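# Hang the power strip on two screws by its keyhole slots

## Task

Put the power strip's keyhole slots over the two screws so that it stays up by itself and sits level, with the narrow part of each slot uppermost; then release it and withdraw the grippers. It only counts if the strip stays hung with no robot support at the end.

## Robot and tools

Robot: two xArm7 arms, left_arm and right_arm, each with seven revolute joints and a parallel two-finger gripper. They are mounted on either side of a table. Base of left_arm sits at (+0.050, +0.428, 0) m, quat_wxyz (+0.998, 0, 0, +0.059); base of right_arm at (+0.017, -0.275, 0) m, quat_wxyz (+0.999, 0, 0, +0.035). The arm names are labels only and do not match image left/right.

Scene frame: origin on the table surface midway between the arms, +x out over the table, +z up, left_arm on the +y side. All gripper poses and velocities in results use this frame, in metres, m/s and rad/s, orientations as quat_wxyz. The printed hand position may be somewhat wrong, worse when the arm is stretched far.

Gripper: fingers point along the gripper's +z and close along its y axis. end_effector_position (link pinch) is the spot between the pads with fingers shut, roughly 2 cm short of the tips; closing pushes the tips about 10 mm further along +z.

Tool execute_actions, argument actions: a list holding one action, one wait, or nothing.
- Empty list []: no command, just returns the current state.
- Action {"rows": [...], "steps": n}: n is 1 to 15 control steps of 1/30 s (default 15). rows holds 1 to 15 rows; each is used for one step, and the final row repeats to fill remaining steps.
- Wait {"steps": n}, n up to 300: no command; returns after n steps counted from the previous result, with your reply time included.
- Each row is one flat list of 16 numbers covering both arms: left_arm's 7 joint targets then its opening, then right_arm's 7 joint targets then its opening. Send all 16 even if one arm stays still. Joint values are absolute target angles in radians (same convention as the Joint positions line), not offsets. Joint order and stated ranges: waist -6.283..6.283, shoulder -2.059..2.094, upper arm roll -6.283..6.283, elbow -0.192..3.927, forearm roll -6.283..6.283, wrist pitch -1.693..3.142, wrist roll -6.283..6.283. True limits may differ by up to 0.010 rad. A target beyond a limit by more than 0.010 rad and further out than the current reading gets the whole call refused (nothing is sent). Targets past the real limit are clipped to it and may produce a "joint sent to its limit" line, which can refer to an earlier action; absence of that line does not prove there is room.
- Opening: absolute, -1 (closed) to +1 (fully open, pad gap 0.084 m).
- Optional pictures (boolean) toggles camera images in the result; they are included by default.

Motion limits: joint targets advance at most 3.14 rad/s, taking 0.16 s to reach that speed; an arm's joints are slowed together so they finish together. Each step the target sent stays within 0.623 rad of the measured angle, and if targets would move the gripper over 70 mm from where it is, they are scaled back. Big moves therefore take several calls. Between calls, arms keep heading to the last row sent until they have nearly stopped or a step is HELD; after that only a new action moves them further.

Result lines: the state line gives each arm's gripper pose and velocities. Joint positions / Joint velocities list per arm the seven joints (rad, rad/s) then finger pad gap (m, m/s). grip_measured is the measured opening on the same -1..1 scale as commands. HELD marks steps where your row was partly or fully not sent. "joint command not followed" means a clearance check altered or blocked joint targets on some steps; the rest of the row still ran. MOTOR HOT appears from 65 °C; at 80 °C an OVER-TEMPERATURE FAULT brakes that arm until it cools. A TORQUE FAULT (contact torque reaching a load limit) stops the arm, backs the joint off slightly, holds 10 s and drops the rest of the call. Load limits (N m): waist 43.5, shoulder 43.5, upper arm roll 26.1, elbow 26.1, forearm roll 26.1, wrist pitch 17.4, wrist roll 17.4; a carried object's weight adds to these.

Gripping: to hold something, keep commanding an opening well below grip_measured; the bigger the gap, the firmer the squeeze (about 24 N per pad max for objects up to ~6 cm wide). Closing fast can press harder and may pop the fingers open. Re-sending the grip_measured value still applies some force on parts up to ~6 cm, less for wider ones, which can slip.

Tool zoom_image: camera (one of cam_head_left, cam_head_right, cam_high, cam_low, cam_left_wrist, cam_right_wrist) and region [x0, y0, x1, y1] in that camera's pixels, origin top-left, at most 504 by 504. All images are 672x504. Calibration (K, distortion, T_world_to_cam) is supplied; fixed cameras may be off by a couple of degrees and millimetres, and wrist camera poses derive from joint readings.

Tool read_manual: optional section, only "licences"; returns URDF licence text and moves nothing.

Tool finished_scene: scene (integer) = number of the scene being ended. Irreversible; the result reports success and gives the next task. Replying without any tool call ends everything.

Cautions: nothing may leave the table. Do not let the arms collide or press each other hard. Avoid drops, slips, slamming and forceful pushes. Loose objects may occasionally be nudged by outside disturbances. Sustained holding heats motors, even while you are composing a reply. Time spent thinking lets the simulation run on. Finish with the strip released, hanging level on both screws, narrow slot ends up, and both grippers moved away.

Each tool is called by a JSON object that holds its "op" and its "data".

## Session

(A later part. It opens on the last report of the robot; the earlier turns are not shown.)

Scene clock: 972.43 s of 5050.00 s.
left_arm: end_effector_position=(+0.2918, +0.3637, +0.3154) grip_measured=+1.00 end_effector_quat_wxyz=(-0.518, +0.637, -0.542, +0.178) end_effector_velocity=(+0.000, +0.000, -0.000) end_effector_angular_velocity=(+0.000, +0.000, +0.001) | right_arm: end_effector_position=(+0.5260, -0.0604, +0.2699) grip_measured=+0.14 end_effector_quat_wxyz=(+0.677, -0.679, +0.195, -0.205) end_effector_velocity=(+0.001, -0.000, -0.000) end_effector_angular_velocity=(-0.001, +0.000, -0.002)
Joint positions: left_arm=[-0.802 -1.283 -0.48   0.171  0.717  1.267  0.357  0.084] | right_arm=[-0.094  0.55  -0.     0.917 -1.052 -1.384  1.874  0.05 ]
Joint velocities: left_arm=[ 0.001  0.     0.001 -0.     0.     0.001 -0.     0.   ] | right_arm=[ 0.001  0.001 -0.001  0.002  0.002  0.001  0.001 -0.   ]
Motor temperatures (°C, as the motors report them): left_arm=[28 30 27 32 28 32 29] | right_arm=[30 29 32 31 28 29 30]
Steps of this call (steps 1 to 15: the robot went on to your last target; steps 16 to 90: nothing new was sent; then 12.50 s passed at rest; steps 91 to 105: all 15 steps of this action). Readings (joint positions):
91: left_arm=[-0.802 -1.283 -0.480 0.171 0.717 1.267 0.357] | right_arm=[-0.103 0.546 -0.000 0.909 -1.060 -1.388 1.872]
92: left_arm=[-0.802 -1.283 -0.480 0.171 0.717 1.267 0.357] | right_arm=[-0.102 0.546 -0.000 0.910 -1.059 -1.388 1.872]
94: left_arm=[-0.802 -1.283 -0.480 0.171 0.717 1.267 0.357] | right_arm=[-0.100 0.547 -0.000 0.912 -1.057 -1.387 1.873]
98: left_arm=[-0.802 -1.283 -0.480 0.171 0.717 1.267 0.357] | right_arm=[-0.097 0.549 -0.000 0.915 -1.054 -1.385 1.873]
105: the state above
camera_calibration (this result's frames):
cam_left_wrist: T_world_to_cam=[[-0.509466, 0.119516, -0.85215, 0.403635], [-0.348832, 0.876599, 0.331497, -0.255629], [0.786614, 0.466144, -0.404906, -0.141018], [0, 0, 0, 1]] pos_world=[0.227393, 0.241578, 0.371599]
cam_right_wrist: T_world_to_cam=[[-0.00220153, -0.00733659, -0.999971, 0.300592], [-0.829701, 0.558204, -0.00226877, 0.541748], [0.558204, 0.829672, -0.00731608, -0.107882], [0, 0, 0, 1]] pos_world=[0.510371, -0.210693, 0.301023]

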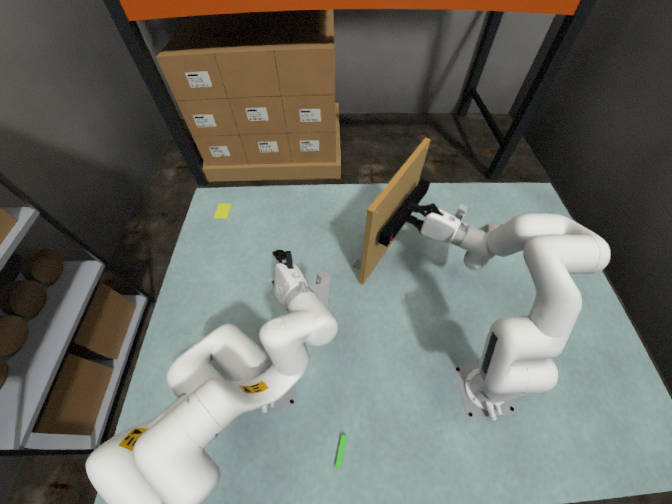

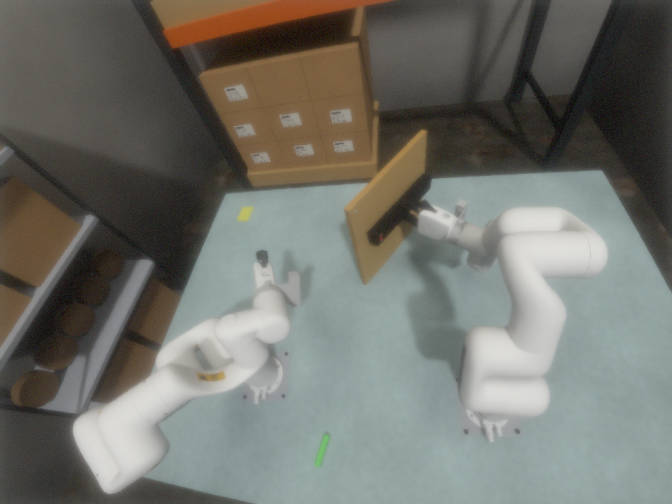

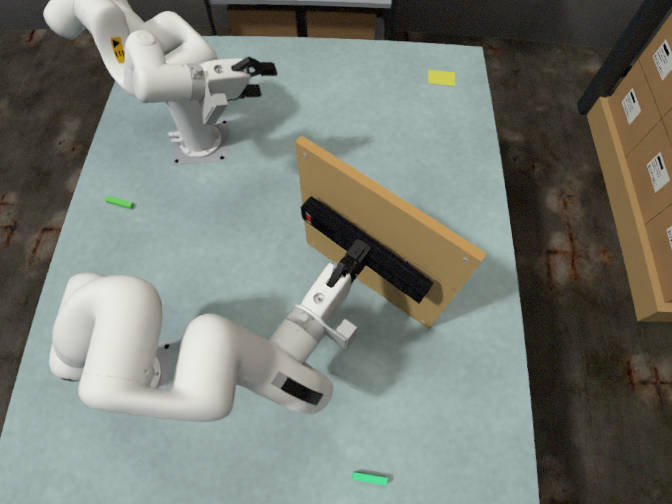

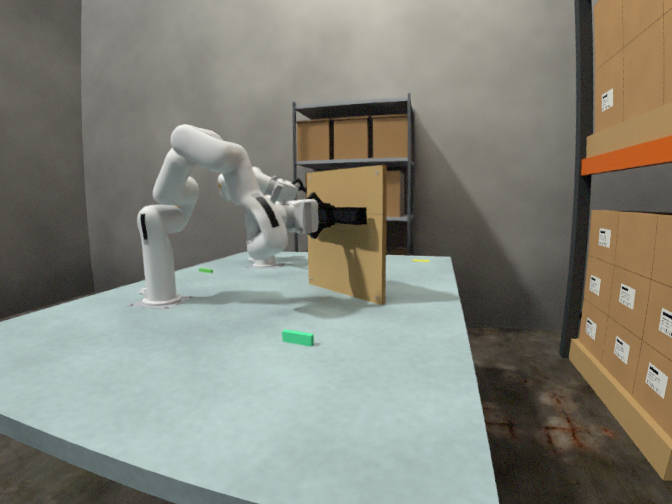

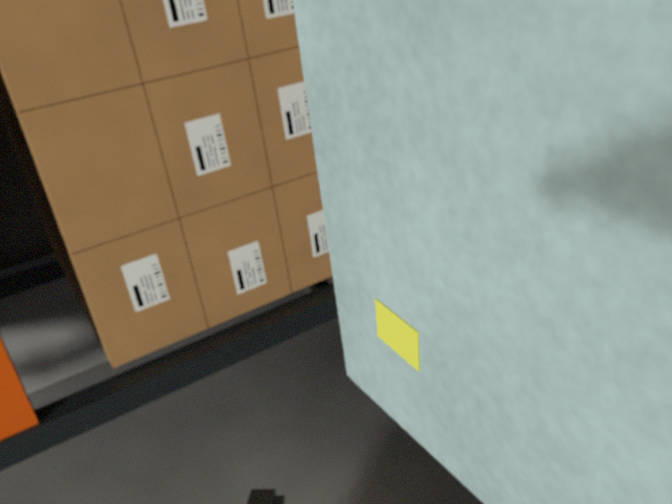

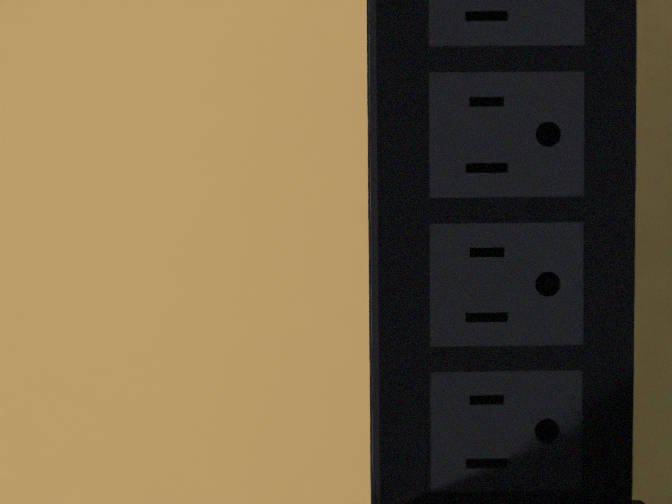

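Free, no slip. Continue.

{"op": "execute_actions", "data": {"actions": [{"rows":[[-0.802,-1.283,-0.48,0.171,0.717,1.267,0.357,1,-0.0895,0.552,0,0.921,-1.048,-1.381,1.875,-1],[-0.802,-1.283,-0.48,0.171,0.717,1.267,0.357,1,-0.0895,0.552,0,0.921,-1.048,-1.381,1.875,-1],[-0.802,-1.283,-0.48,0.171,0.717,1.267,0.357,1,-0.0895,0.552,0,0.921,-1.048,-1.381,1.875,-1],[-0.802,-1.283,-0.48,0.171,0.717,1.267,0.357,1,-0.0895,0.552,0,0.921,-1.048,-1.381,1.875,-1],[-0.802,-1.283,-0.48,0.171,0.717,1.267,0.357,1,-0.0895,0.552,0,0.921,-1.048,-1.381,1.875,-1],[-0.802,-1.283,-0.48,0.171,0.717,1.267,0.357,1,-0.085,0.5535,0,0.925,-1.044,-1.379,1.876,-1]],"steps":15}]}}

{"op": "zoom_image", "data": {"camera": "cam_high", "region": [290,180,440,300]}}

Scene clock: 982.83 s of 5050.00 s.
left_arm: end_effector_position=(+0.2918, +0.3637, +0.3154) grip_measured=+1.00 end_effector_quat_wxyz=(-0.518, +0.637, -0.542, +0.178) end_effector_velocity=(+0.000, +0.001, -0.000) end_effector_angular_velocity=(-0.001, +0.001, +0.002) | right_arm: end_effector_position=(+0.5279, -0.0579, +0.2700) grip_measured=+0.14 end_effector_quat_wxyz=(+0.677, -0.679, +0.196, -0.205) end_effector_velocity=(+0.000, +0.001, +0.000) end_effector_angular_velocity=(+0.000, -0.000, +0.000)
Joint positions: left_arm=[-0.802 -1.283 -0.48   0.171  0.717  1.267  0.357  0.084] | right_arm=[-0.086  0.553 -0.001  0.924 -1.045 -1.381  1.876  0.05 ]
Joint velocities: left_arm=[ 0.001  0.     0.002 -0.    -0.     0.001 -0.     0.   ] | right_arm=[ 0.003  0.001 -0.001  0.001  0.002  0.     0.     0.   ]
Motor temperatures (°C, as the motors report them): left_arm=[28 30 27 32 28 32 29] | right_arm=[30 29 32 31 28 29 30]
Steps of this call (steps 1 to 15: the robot went on to your last target; steps 16 to 90: nothing new was sent; then 6.90 s passed at rest; steps 91 to 105: all 15 steps of this action). Readings (joint positions):
91: left_arm=[-0.802 -1.283 -0.480 0.171 0.717 1.267 0.357] | right_arm=[-0.094 0.550 -0.000 0.917 -1.052 -1.383 1.874]
92: left_arm=[-0.802 -1.283 -0.480 0.171 0.717 1.267 0.357] | right_arm=[-0.093 0.550 -0.000 0.918 -1.051 -1.383 1.874]
94: left_arm=[-0.802 -1.283 -0.480 0.171 0.717 1.267 0.357] | right_arm=[-0.091 0.551 -0.000 0.920 -1.049 -1.382 1.875]
98: left_arm=[-0.802 -1.283 -0.480 0.171 0.717 1.267 0.357] | right_arm=[-0.088 0.553 -0.001 0.922 -1.046 -1.381 1.875]
105: the state above
camera_calibration (this result's frames):
cam_left_wrist: T_world_to_cam=[[-0.509466, 0.119516, -0.85215, 0.403635], [-0.348832, 0.876599, 0.331497, -0.255629], [0.786614, 0.466144, -0.404906, -0.141018], [0, 0, 0, 1]] pos_world=[0.227393, 0.241578, 0.371599]
cam_right_wrist: T_world_to_cam=[[-0.00188421, -0.00679121, -0.999975, 0.300598], [-0.829114, 0.559075, -0.00223462, 0.541651], [0.559076, 0.82909, -0.0066841, -0.11167], [0, 0, 0, 1]] pos_world=[0.512089, -0.208197, 0.301054]

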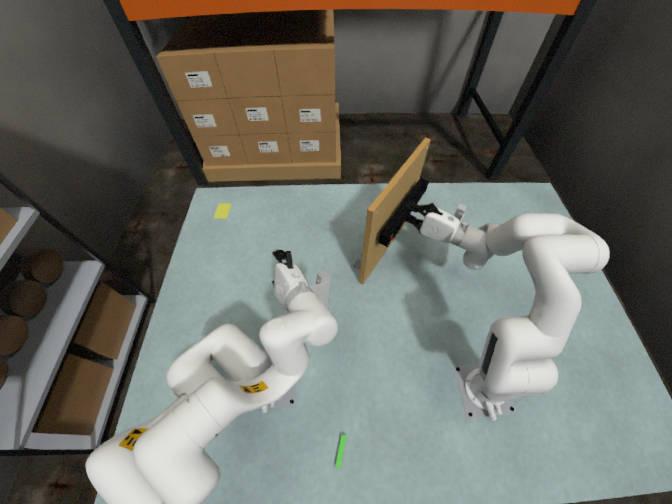

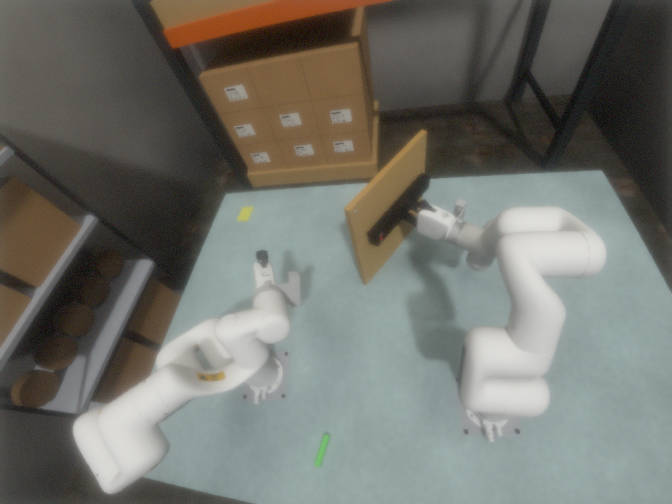

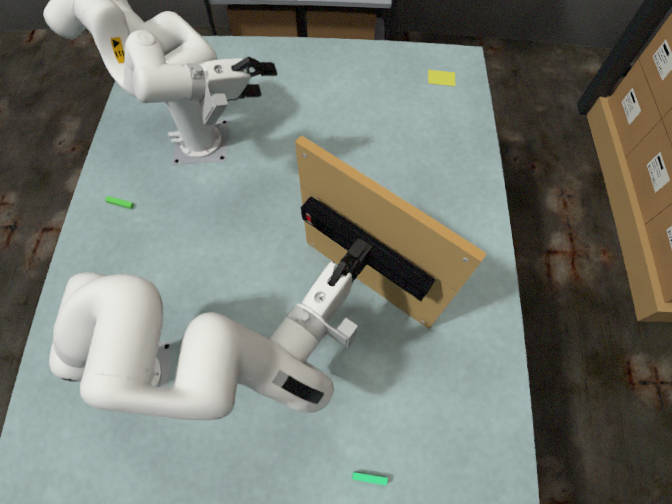

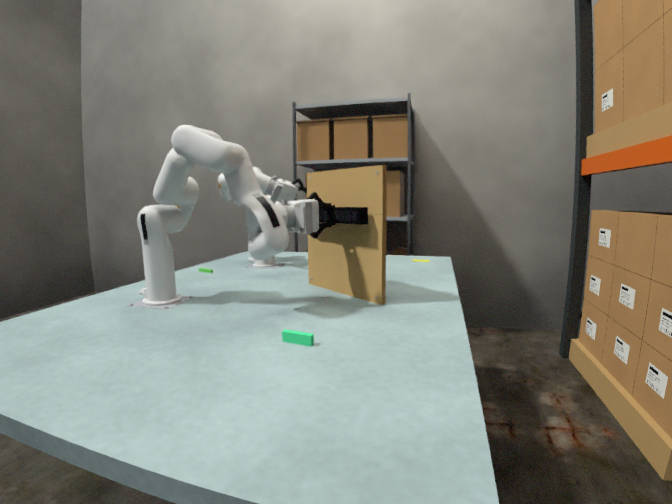

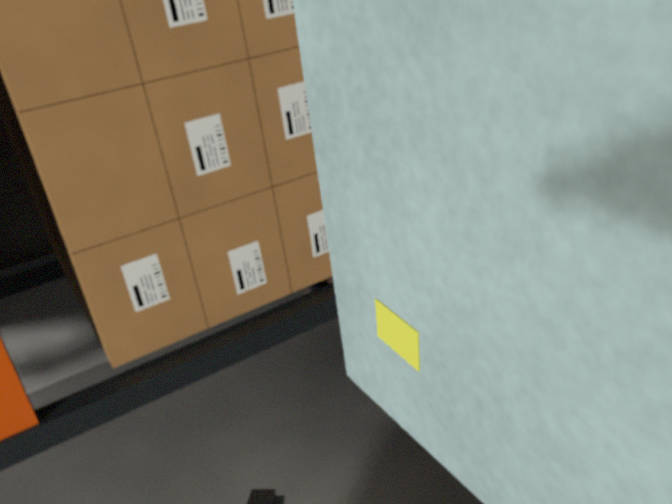

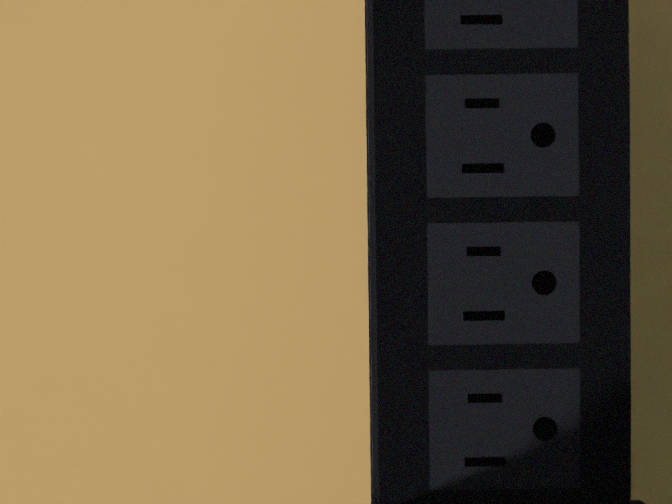

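Region (290, 180, 440, 300) of cam_high's 672x504 image, scaled by 3.360, with more detail than that image has; it fills the top 403 rows of this view, and the rest is white.

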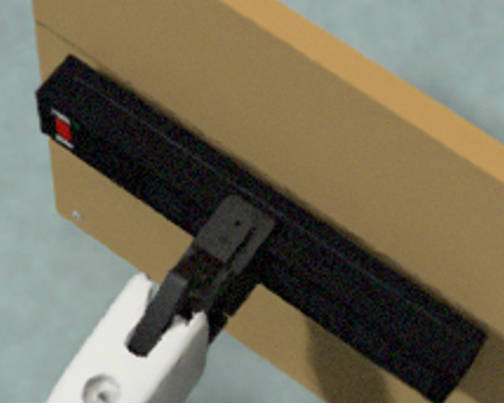

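{"op": "execute_actions", "data": {"actions": [{"rows":[[-0.802,-1.283,-0.48,0.171,0.717,1.267,0.357,1,-0.086,0.551,0,0.924,-1.045,-1.380,1.883,-1],[-0.802,-1.283,-0.48,0.171,0.717,1.267,0.357,1,-0.086,0.551,0,0.924,-1.045,-1.380,1.883,-1],[-0.802,-1.283,-0.48,0.171,0.717,1.267,0.357,1,-0.086,0.551,0,0.924,-1.045,-1.380,1.883,-1],[-0.802,-1.283,-0.48,0.171,0.717,1.267,0.357,1,-0.086,0.551,0,0.924,-1.045,-1.380,1.883,-1],[-0.802,-1.283,-0.48,0.171,0.717,1.267,0.357,1,-0.086,0.551,0,0.924,-1.045,-1.380,1.883,-1],[-0.802,-1.283,-0.48,0.171,0.717,1.267,0.357,1,-0.085,0.548,0,0.9245,-1.044,-1.377,1.889,-1]],"steps":15}]}}

{"op": "zoom_image", "data": {"camera": "cam_high", "region": [290,180,440,300]}}

Scene clock: 993.67 s of 5050.00 s.
left_arm: end_effector_position=(+0.2918, +0.3637, +0.3154) grip_measured=+1.00 end_effector_quat_wxyz=(-0.518, +0.637, -0.542, +0.178) end_effector_velocity=(-0.000, -0.000, -0.000) end_effector_angular_velocity=(-0.000, +0.001, -0.000) | right_arm: end_effector_position=(+0.5281, -0.0567, +0.2708) grip_measured=+0.14 end_effector_quat_wxyz=(+0.677, -0.679, +0.199, -0.202) end_effector_velocity=(+0.000, -0.000, +0.002) end_effector_angular_velocity=(+0.004, +0.000, +0.000)
Joint positions: left_arm=[-0.802 -1.283 -0.48   0.171  0.717  1.267  0.357  0.084] | right_arm=[-0.085  0.549 -0.     0.923 -1.044 -1.375  1.888  0.05 ]
Joint velocities: left_arm=[-0.001  0.     0.001 -0.    -0.     0.    -0.     0.   ] | right_arm=[ 0.    -0.002 -0.     0.001  0.    -0.002  0.004 -0.   ]
Motor temperatures (°C, as the motors report them): left_arm=[28 30 27 32 28 32 29] | right_arm=[30 29 32 31 28 29 30]
Steps of this call (steps 1 to 15: the robot went on to your last target; steps 16 to 90: nothing new was sent; then 7.33 s passed at rest; steps 91 to 105: all 15 steps of this action). Readings (joint positions):
91: left_arm=[-0.802 -1.283 -0.480 0.171 0.717 1.267 0.357] | right_arm=[-0.085 0.553 -0.000 0.925 -1.044 -1.379 1.876]
92: left_arm=[-0.802 -1.283 -0.480 0.171 0.717 1.267 0.357] | right_arm=[-0.085 0.553 -0.000 0.925 -1.044 -1.379 1.877]
94: left_arm=[-0.802 -1.283 -0.480 0.171 0.717 1.267 0.357] | right_arm=[-0.085 0.552 0.000 0.925 -1.045 -1.378 1.880]
98: left_arm=[-0.802 -1.283 -0.480 0.171 0.717 1.267 0.357] | right_arm=[-0.085 0.551 -0.000 0.924 -1.045 -1.376 1.885]
105: the state above
camera_calibration (this result's frames):
cam_left_wrist: T_world_to_cam=[[-0.509466, 0.119516, -0.85215, 0.403635], [-0.348832, 0.876599, 0.331497, -0.255629], [0.786614, 0.466144, -0.404906, -0.141018], [0, 0, 0, 1]] pos_world=[0.227393, 0.241578, 0.371599]
cam_right_wrist: T_world_to_cam=[[-0.0115128, -0.0038734, -0.999926, 0.306583], [-0.829159, 0.558965, 0.00738141, 0.538532], [0.558895, 0.829182, -0.00964692, -0.111848], [0, 0, 0, 1]] pos_world=[0.51257, -0.20709, 0.301507]

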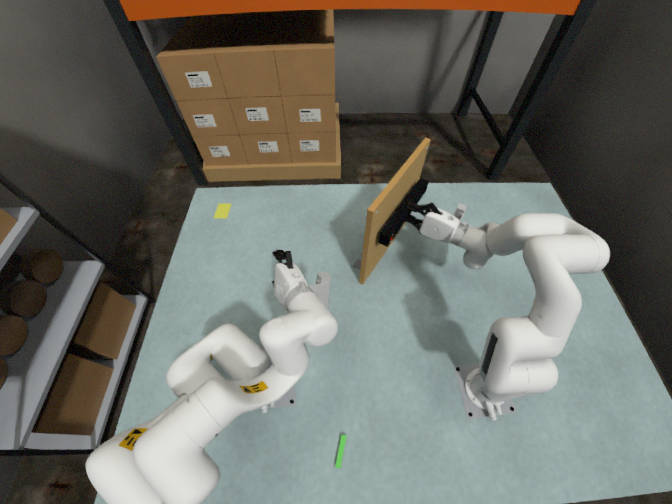

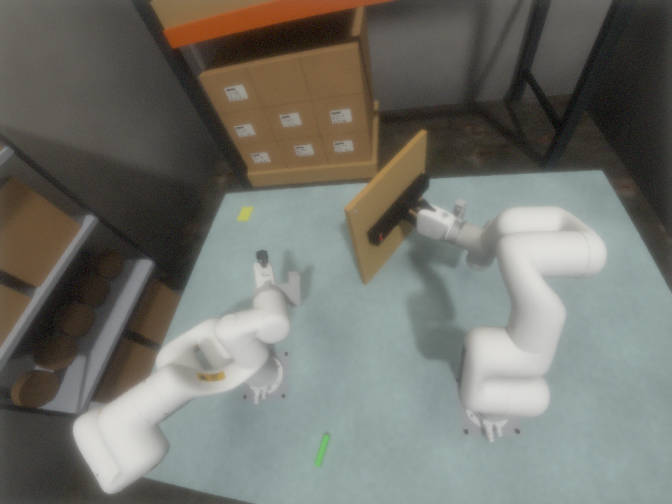

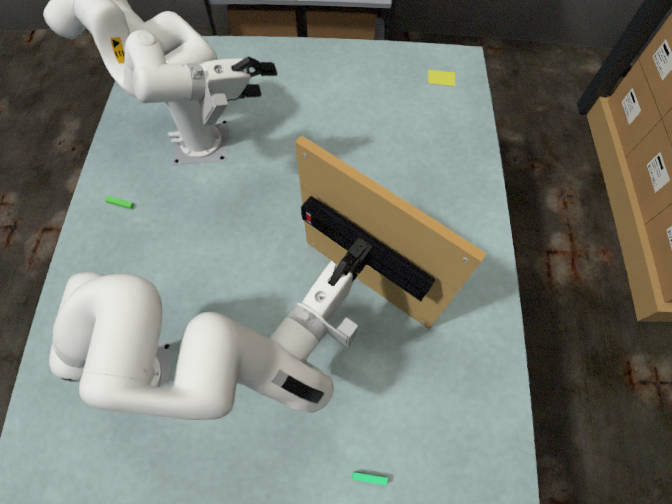

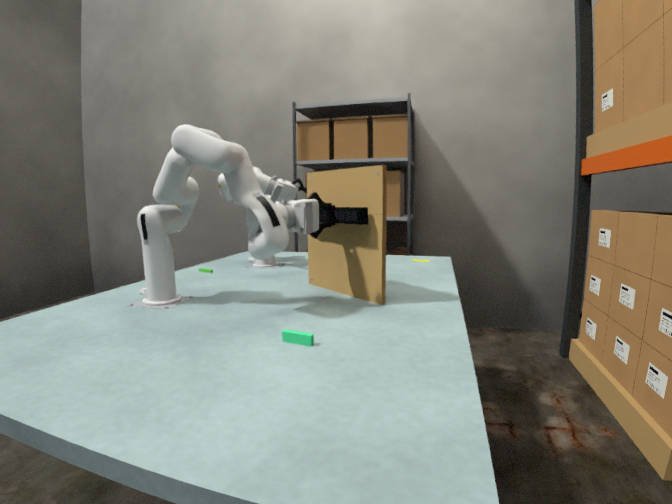

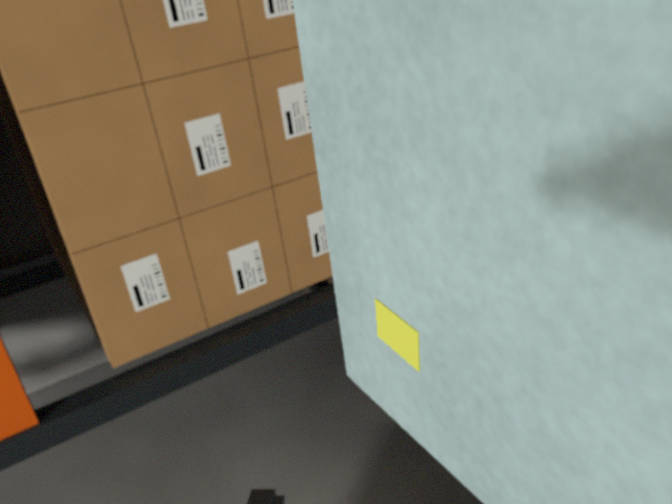

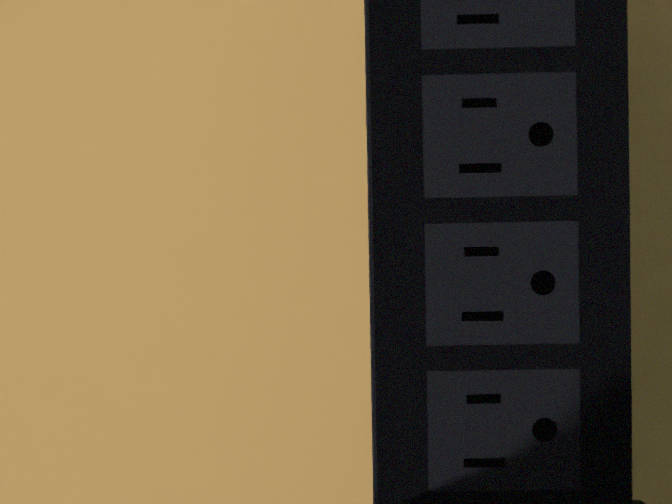

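Region (290, 180, 440, 300) of cam_high's 672x504 image, scaled by 3.360, with more detail than that image has; it fills the top 403 rows of this view, and the rest is white.

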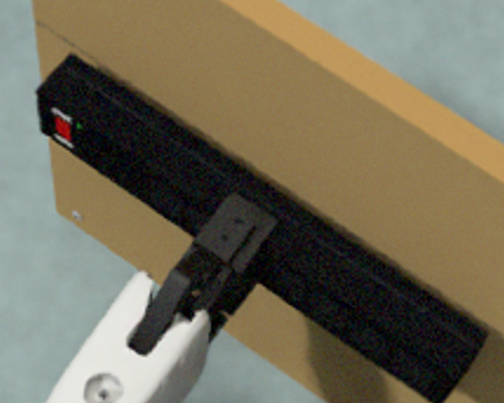

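{"op": "execute_actions", "data": {"actions": [{"rows":[[-0.802,-1.283,-0.48,0.171,0.717,1.267,0.357,1,-0.085,0.546,0,0.9243,-1.044,-1.376,1.890,-1],[-0.802,-1.283,-0.48,0.171,0.717,1.267,0.357,1,-0.085,0.546,0,0.9243,-1.044,-1.376,1.890,-1],[-0.802,-1.283,-0.48,0.171,0.717,1.267,0.357,1,-0.085,0.546,0,0.9243,-1.044,-1.376,1.890,-1],[-0.802,-1.283,-0.48,0.171,0.717,1.267,0.357,1,-0.085,0.546,0,0.9243,-1.044,-1.376,1.890,-1],[-0.802,-1.283,-0.48,0.171,0.717,1.267,0.357,1,-0.085,0.546,0,0.9243,-1.044,-1.376,1.890,-1],[-0.802,-1.283,-0.48,0.171,0.717,1.267,0.357,1,-0.084,0.543,0,0.9245,-1.043,-1.3745,1.892,-1]],"steps":15}]}}

{"op": "zoom_image", "data": {"camera": "cam_high", "region": [290,180,440,300]}}

Scene clock: 1005.50 s of 5050.00 s.
left_arm: end_effector_position=(+0.2918, +0.3637, +0.3154) grip_measured=+1.00 end_effector_quat_wxyz=(-0.518, +0.637, -0.542, +0.178) end_effector_velocity=(-0.000, +0.000, -0.000) end_effector_angular_velocity=(+0.002, +0.000, +0.001) | right_arm: end_effector_position=(+0.5284, -0.0560, +0.2741) grip_measured=+0.15 end_effector_quat_wxyz=(+0.678, -0.678, +0.198, -0.203) end_effector_velocity=(+0.000, -0.000, +0.000) end_effector_angular_velocity=(-0.000, +0.001, -0.000)
Joint positions: left_arm=[-0.802 -1.283 -0.48   0.171  0.717  1.267  0.357  0.084] | right_arm=[-0.084  0.543  0.     0.925 -1.043 -1.373  1.892  0.05 ]
Joint velocities: left_arm=[ 0.     0.    -0.001 -0.     0.     0.001  0.001 -0.   ] | right_arm=[-0.001 -0.001  0.    -0.    -0.001  0.001  0.001  0.   ]
Motor temperatures (°C, as the motors report them): left_arm=[28 30 27 32 28 32 29] | right_arm=[30 29 32 32 28 30 30]
Steps of this call (steps 1 to 15: the robot went on to your last target; steps 16 to 90: nothing new was sent; then 8.33 s passed at rest; steps 91 to 105: all 15 steps of this action). Readings (joint positions):
91: left_arm=[-0.802 -1.283 -0.480 0.171 0.717 1.267 0.357] | right_arm=[-0.085 0.548 -0.000 0.924 -1.044 -1.377 1.889]
92: left_arm=[-0.802 -1.283 -0.480 0.171 0.717 1.267 0.357] | right_arm=[-0.085 0.548 -0.000 0.924 -1.044 -1.376 1.889]
94: left_arm=[-0.802 -1.283 -0.480 0.171 0.717 1.267 0.357] | right_arm=[-0.085 0.547 -0.000 0.924 -1.044 -1.375 1.890]
98: left_arm=[-0.802 -1.283 -0.480 0.171 0.717 1.267 0.357] | right_arm=[-0.085 0.545 0.000 0.924 -1.044 -1.375 1.891]
105: the state above
camera_calibration (this result's frames):
cam_left_wrist: T_world_to_cam=[[-0.509466, 0.119516, -0.852151, 0.403635], [-0.348832, 0.876599, 0.331497, -0.255629], [0.786614, 0.466143, -0.404906, -0.141018], [0, 0, 0, 1]] pos_world=[0.227393, 0.241578, 0.371599]
cam_right_wrist: T_world_to_cam=[[-0.00779861, -0.00250264, -0.999966, 0.308077], [-0.829161, 0.558988, 0.00506752, 0.538986], [0.558956, 0.829172, -0.00643441, -0.113464], [0, 0, 0, 1]] pos_world=[0.51273, -0.206434, 0.304605]

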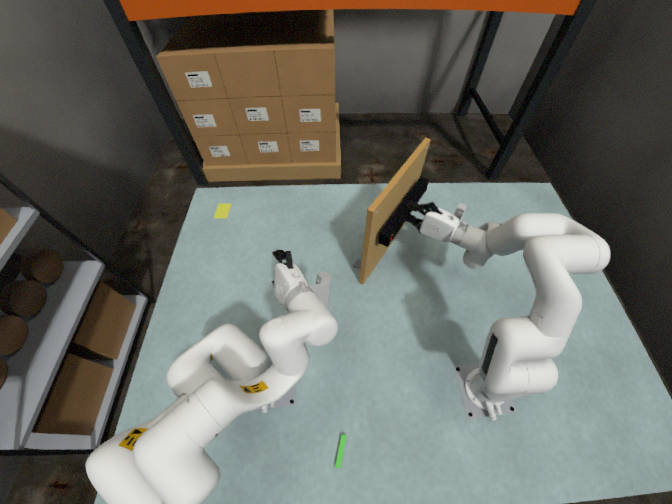

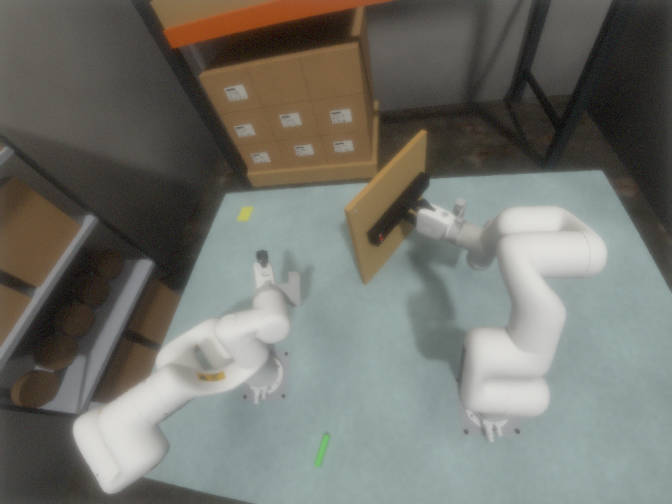

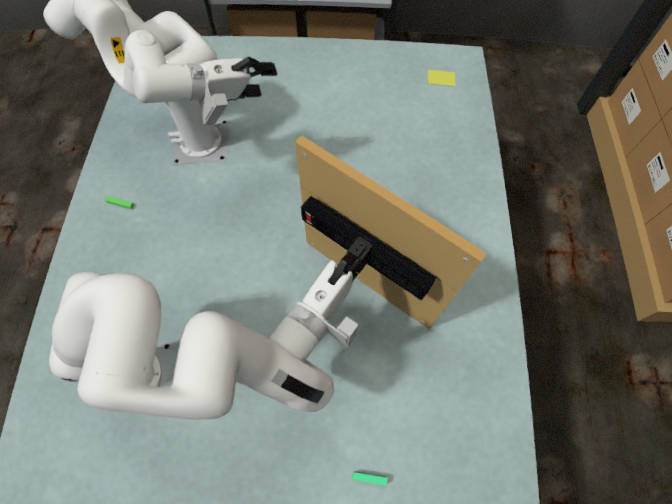

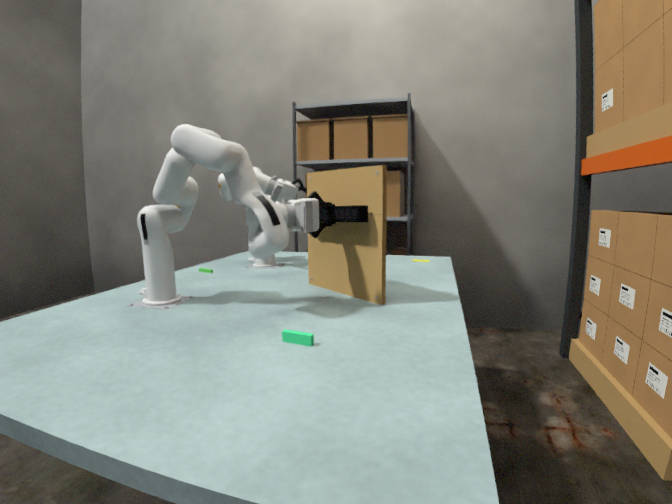

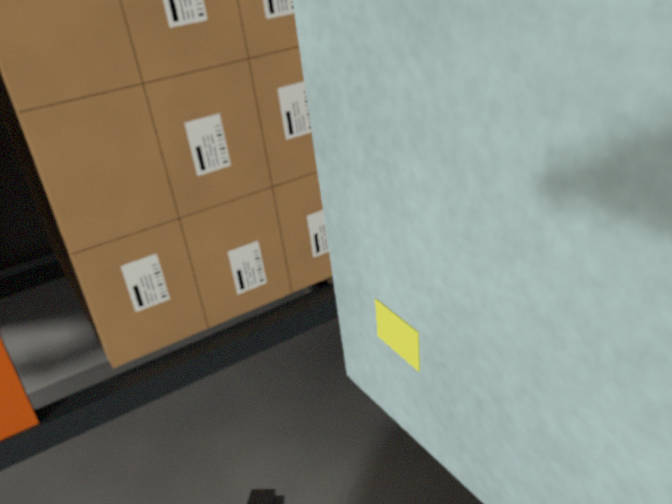

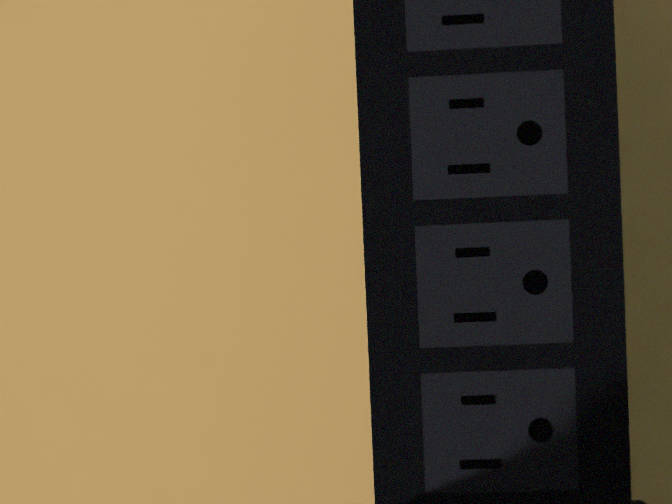

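Region (290, 180, 440, 300) of cam_high's 672x504 image, scaled by 3.360, with more detail than that image has; it fills the top 403 rows of this view, and the rest is white.

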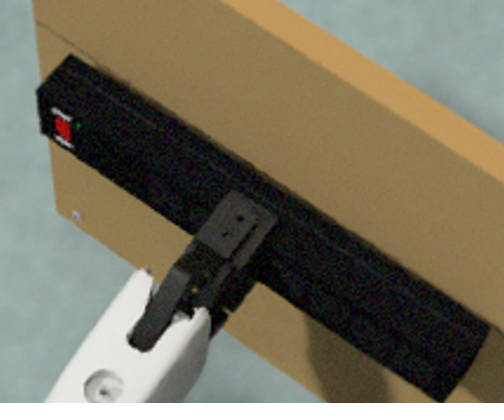

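{"op": "execute_actions", "data": {"actions": [{"rows":[[-0.802,-1.283,-0.48,0.171,0.717,1.267,0.357,1,-0.098,0.5445,0,0.914,-1.056,-1.384,1.880,-1],[-0.802,-1.283,-0.48,0.171,0.717,1.267,0.357,1,-0.098,0.5445,0,0.914,-1.056,-1.384,1.880,-1],[-0.802,-1.283,-0.48,0.171,0.717,1.267,0.357,1,-0.098,0.5445,0,0.914,-1.056,-1.384,1.880,-1],[-0.802,-1.283,-0.48,0.171,0.717,1.267,0.357,1,-0.098,0.5445,0,0.914,-1.056,-1.384,1.880,-1],[-0.802,-1.283,-0.48,0.171,0.717,1.267,0.357,1,-0.098,0.5445,0,0.914,-1.056,-1.384,1.880,-1],[-0.802,-1.283,-0.48,0.171,0.717,1.267,0.357,1,-0.098,0.5445,0,0.914,-1.056,-1.384,1.880,-1],[-0.802,-1.283,-0.48,0.171,0.717,1.267,0.357,1,-0.098,0.5445,0,0.914,-1.056,-1.384,1.880,-1],[-0.802,-1.283,-0.48,0.171,0.717,1.267,0.357,1,-0.098,0.5445,0,0.914,-1.056,-1.384,1.880,-1],[-0.802,-1.283,-0.48,0.171,0.717,1.267,0.357,1,-0.0935,0.5465,0,0.918,-1.052,-1.382,1.881,-1]],"steps":15}]}}

{"op": "zoom_image", "data": {"camera": "cam_high", "region": [290,180,440,300]}}

Scene clock: 1031.40 s of 5050.00 s.
left_arm: end_effector_position=(+0.2918, +0.3637, +0.3154) grip_measured=+1.00 end_effector_quat_wxyz=(-0.518, +0.637, -0.542, +0.178) end_effector_velocity=(+0.000, +0.000, -0.000) end_effector_angular_velocity=(+0.002, -0.000, +0.000) | right_arm: end_effector_position=(+0.5259, -0.0592, +0.2731) grip_measured=+0.14 end_effector_quat_wxyz=(+0.679, -0.678, +0.195, -0.204) end_effector_velocity=(+0.003, -0.005, -0.011) end_effector_angular_velocity=(-0.017, +0.021, -0.016)
Joint positions: left_arm=[-0.802 -1.283 -0.48   0.171  0.717  1.267  0.357  0.084] | right_arm=[-0.093  0.545  0.001  0.919 -1.052 -1.384  1.881  0.05 ]
Joint velocities: left_arm=[-0.    -0.    -0.001 -0.001  0.     0.     0.     0.   ] | right_arm=[-0.001  0.011 -0.012 -0.004  0.001  0.013 -0.002 -0.   ]
Motor temperatures (°C, as the motors report them): left_arm=[28 30 27 32 28 32 29] | right_arm=[30 29 32 32 28 31 30]
Steps of this call (steps 1 to 15: the robot went on to your last target; steps 16 to 90: nothing new was sent; then 22.40 s passed at rest; steps 91 to 105: all 15 steps of this action). Readings (joint positions):
91: left_arm=[-0.802 -1.283 -0.480 0.171 0.717 1.267 0.357] | right_arm=[-0.084 0.543 0.000 0.924 -1.043 -1.374 1.892]
92: left_arm=[-0.802 -1.283 -0.480 0.171 0.717 1.267 0.357] | right_arm=[-0.086 0.543 0.001 0.924 -1.045 -1.375 1.890]
94: left_arm=[-0.802 -1.283 -0.480 0.171 0.717 1.267 0.357] | right_arm=[-0.091 0.543 0.003 0.921 -1.050 -1.379 1.885]
98: left_arm=[-0.802 -1.283 -0.480 0.171 0.717 1.267 0.357] | right_arm=[-0.096 0.542 0.004 0.918 -1.054 -1.387 1.882]
105: the state above
camera_calibration (this result's frames):
cam_left_wrist: T_world_to_cam=[[-0.509466, 0.119516, -0.85215, 0.403635], [-0.348832, 0.876599, 0.331497, -0.255629], [0.786614, 0.466143, -0.404906, -0.141018], [0, 0, 0, 1]] pos_world=[0.227393, 0.241578, 0.371599]
cam_right_wrist: T_world_to_cam=[[-0.00176557, -0.00267241, -0.999995, 0.303827], [-0.83099, 0.556287, -0.0000194574, 0.540954], [0.556285, 0.830986, -0.00320291, -0.108773], [0, 0, 0, 1]] pos_world=[0.510572, -0.209725, 0.303488]

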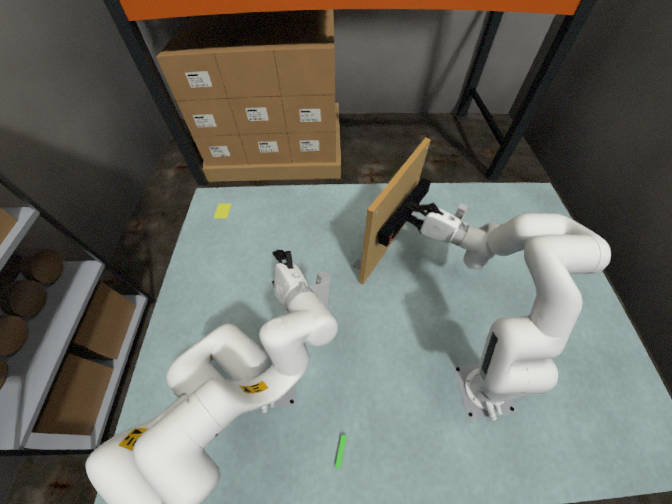

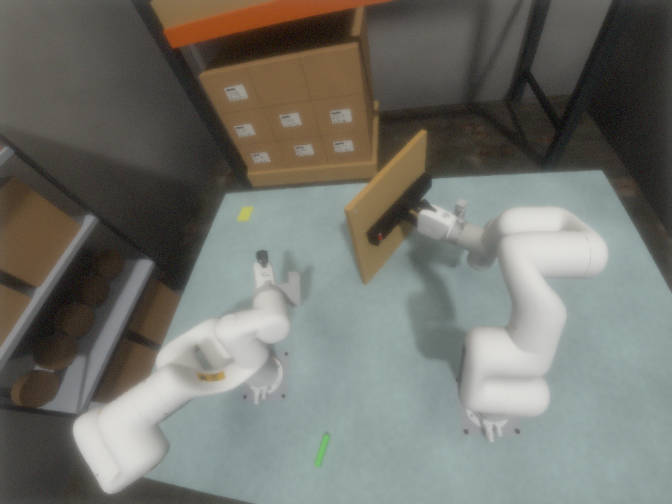

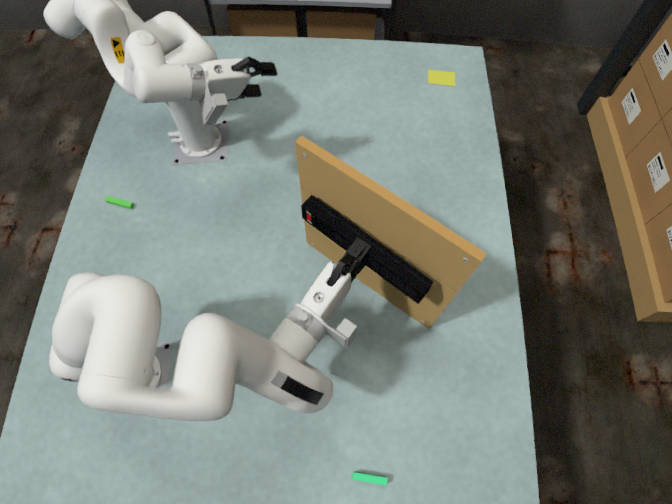

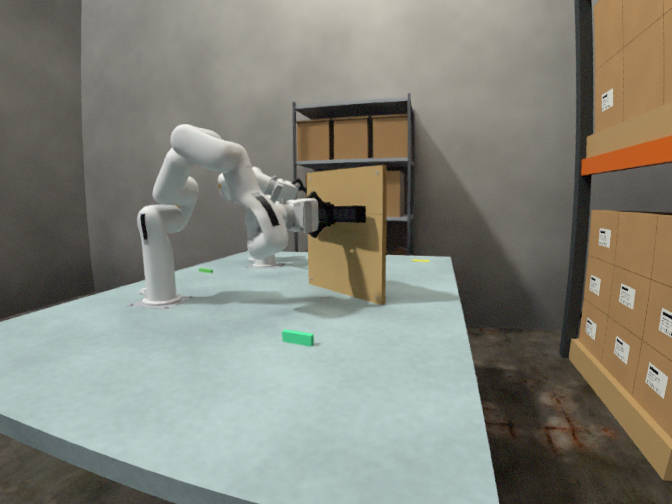

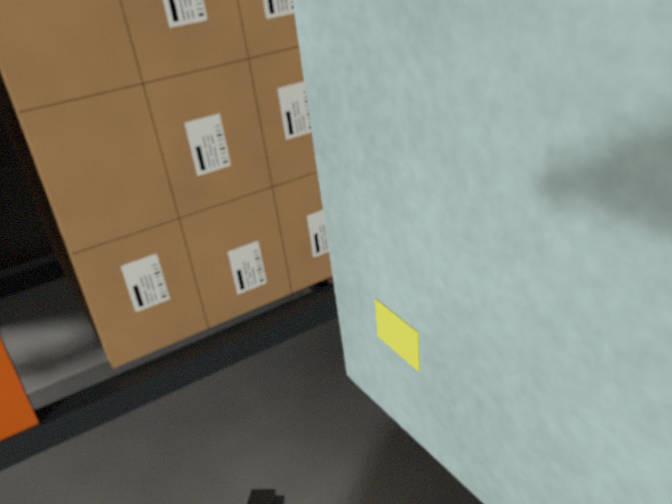

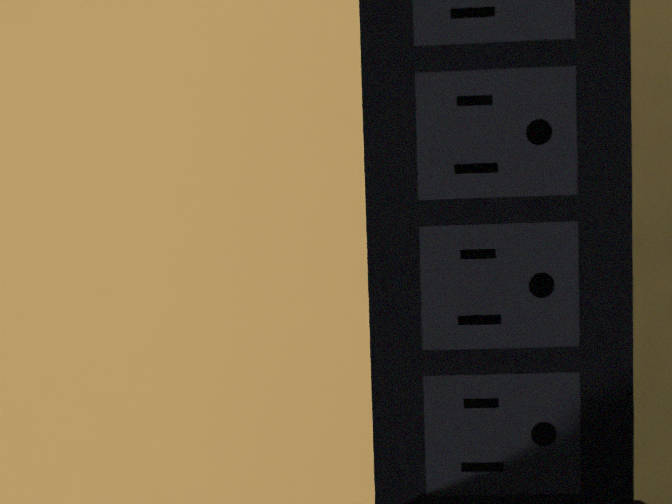

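Region (290, 180, 440, 300) of cam_high's 672x504 image, scaled by 3.360, with more detail than that image has; it fills the top 403 rows of this view, and the rest is white.

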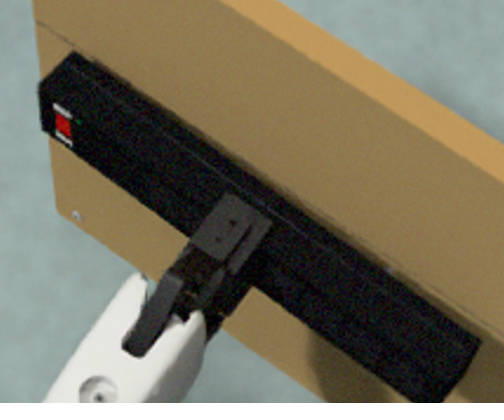

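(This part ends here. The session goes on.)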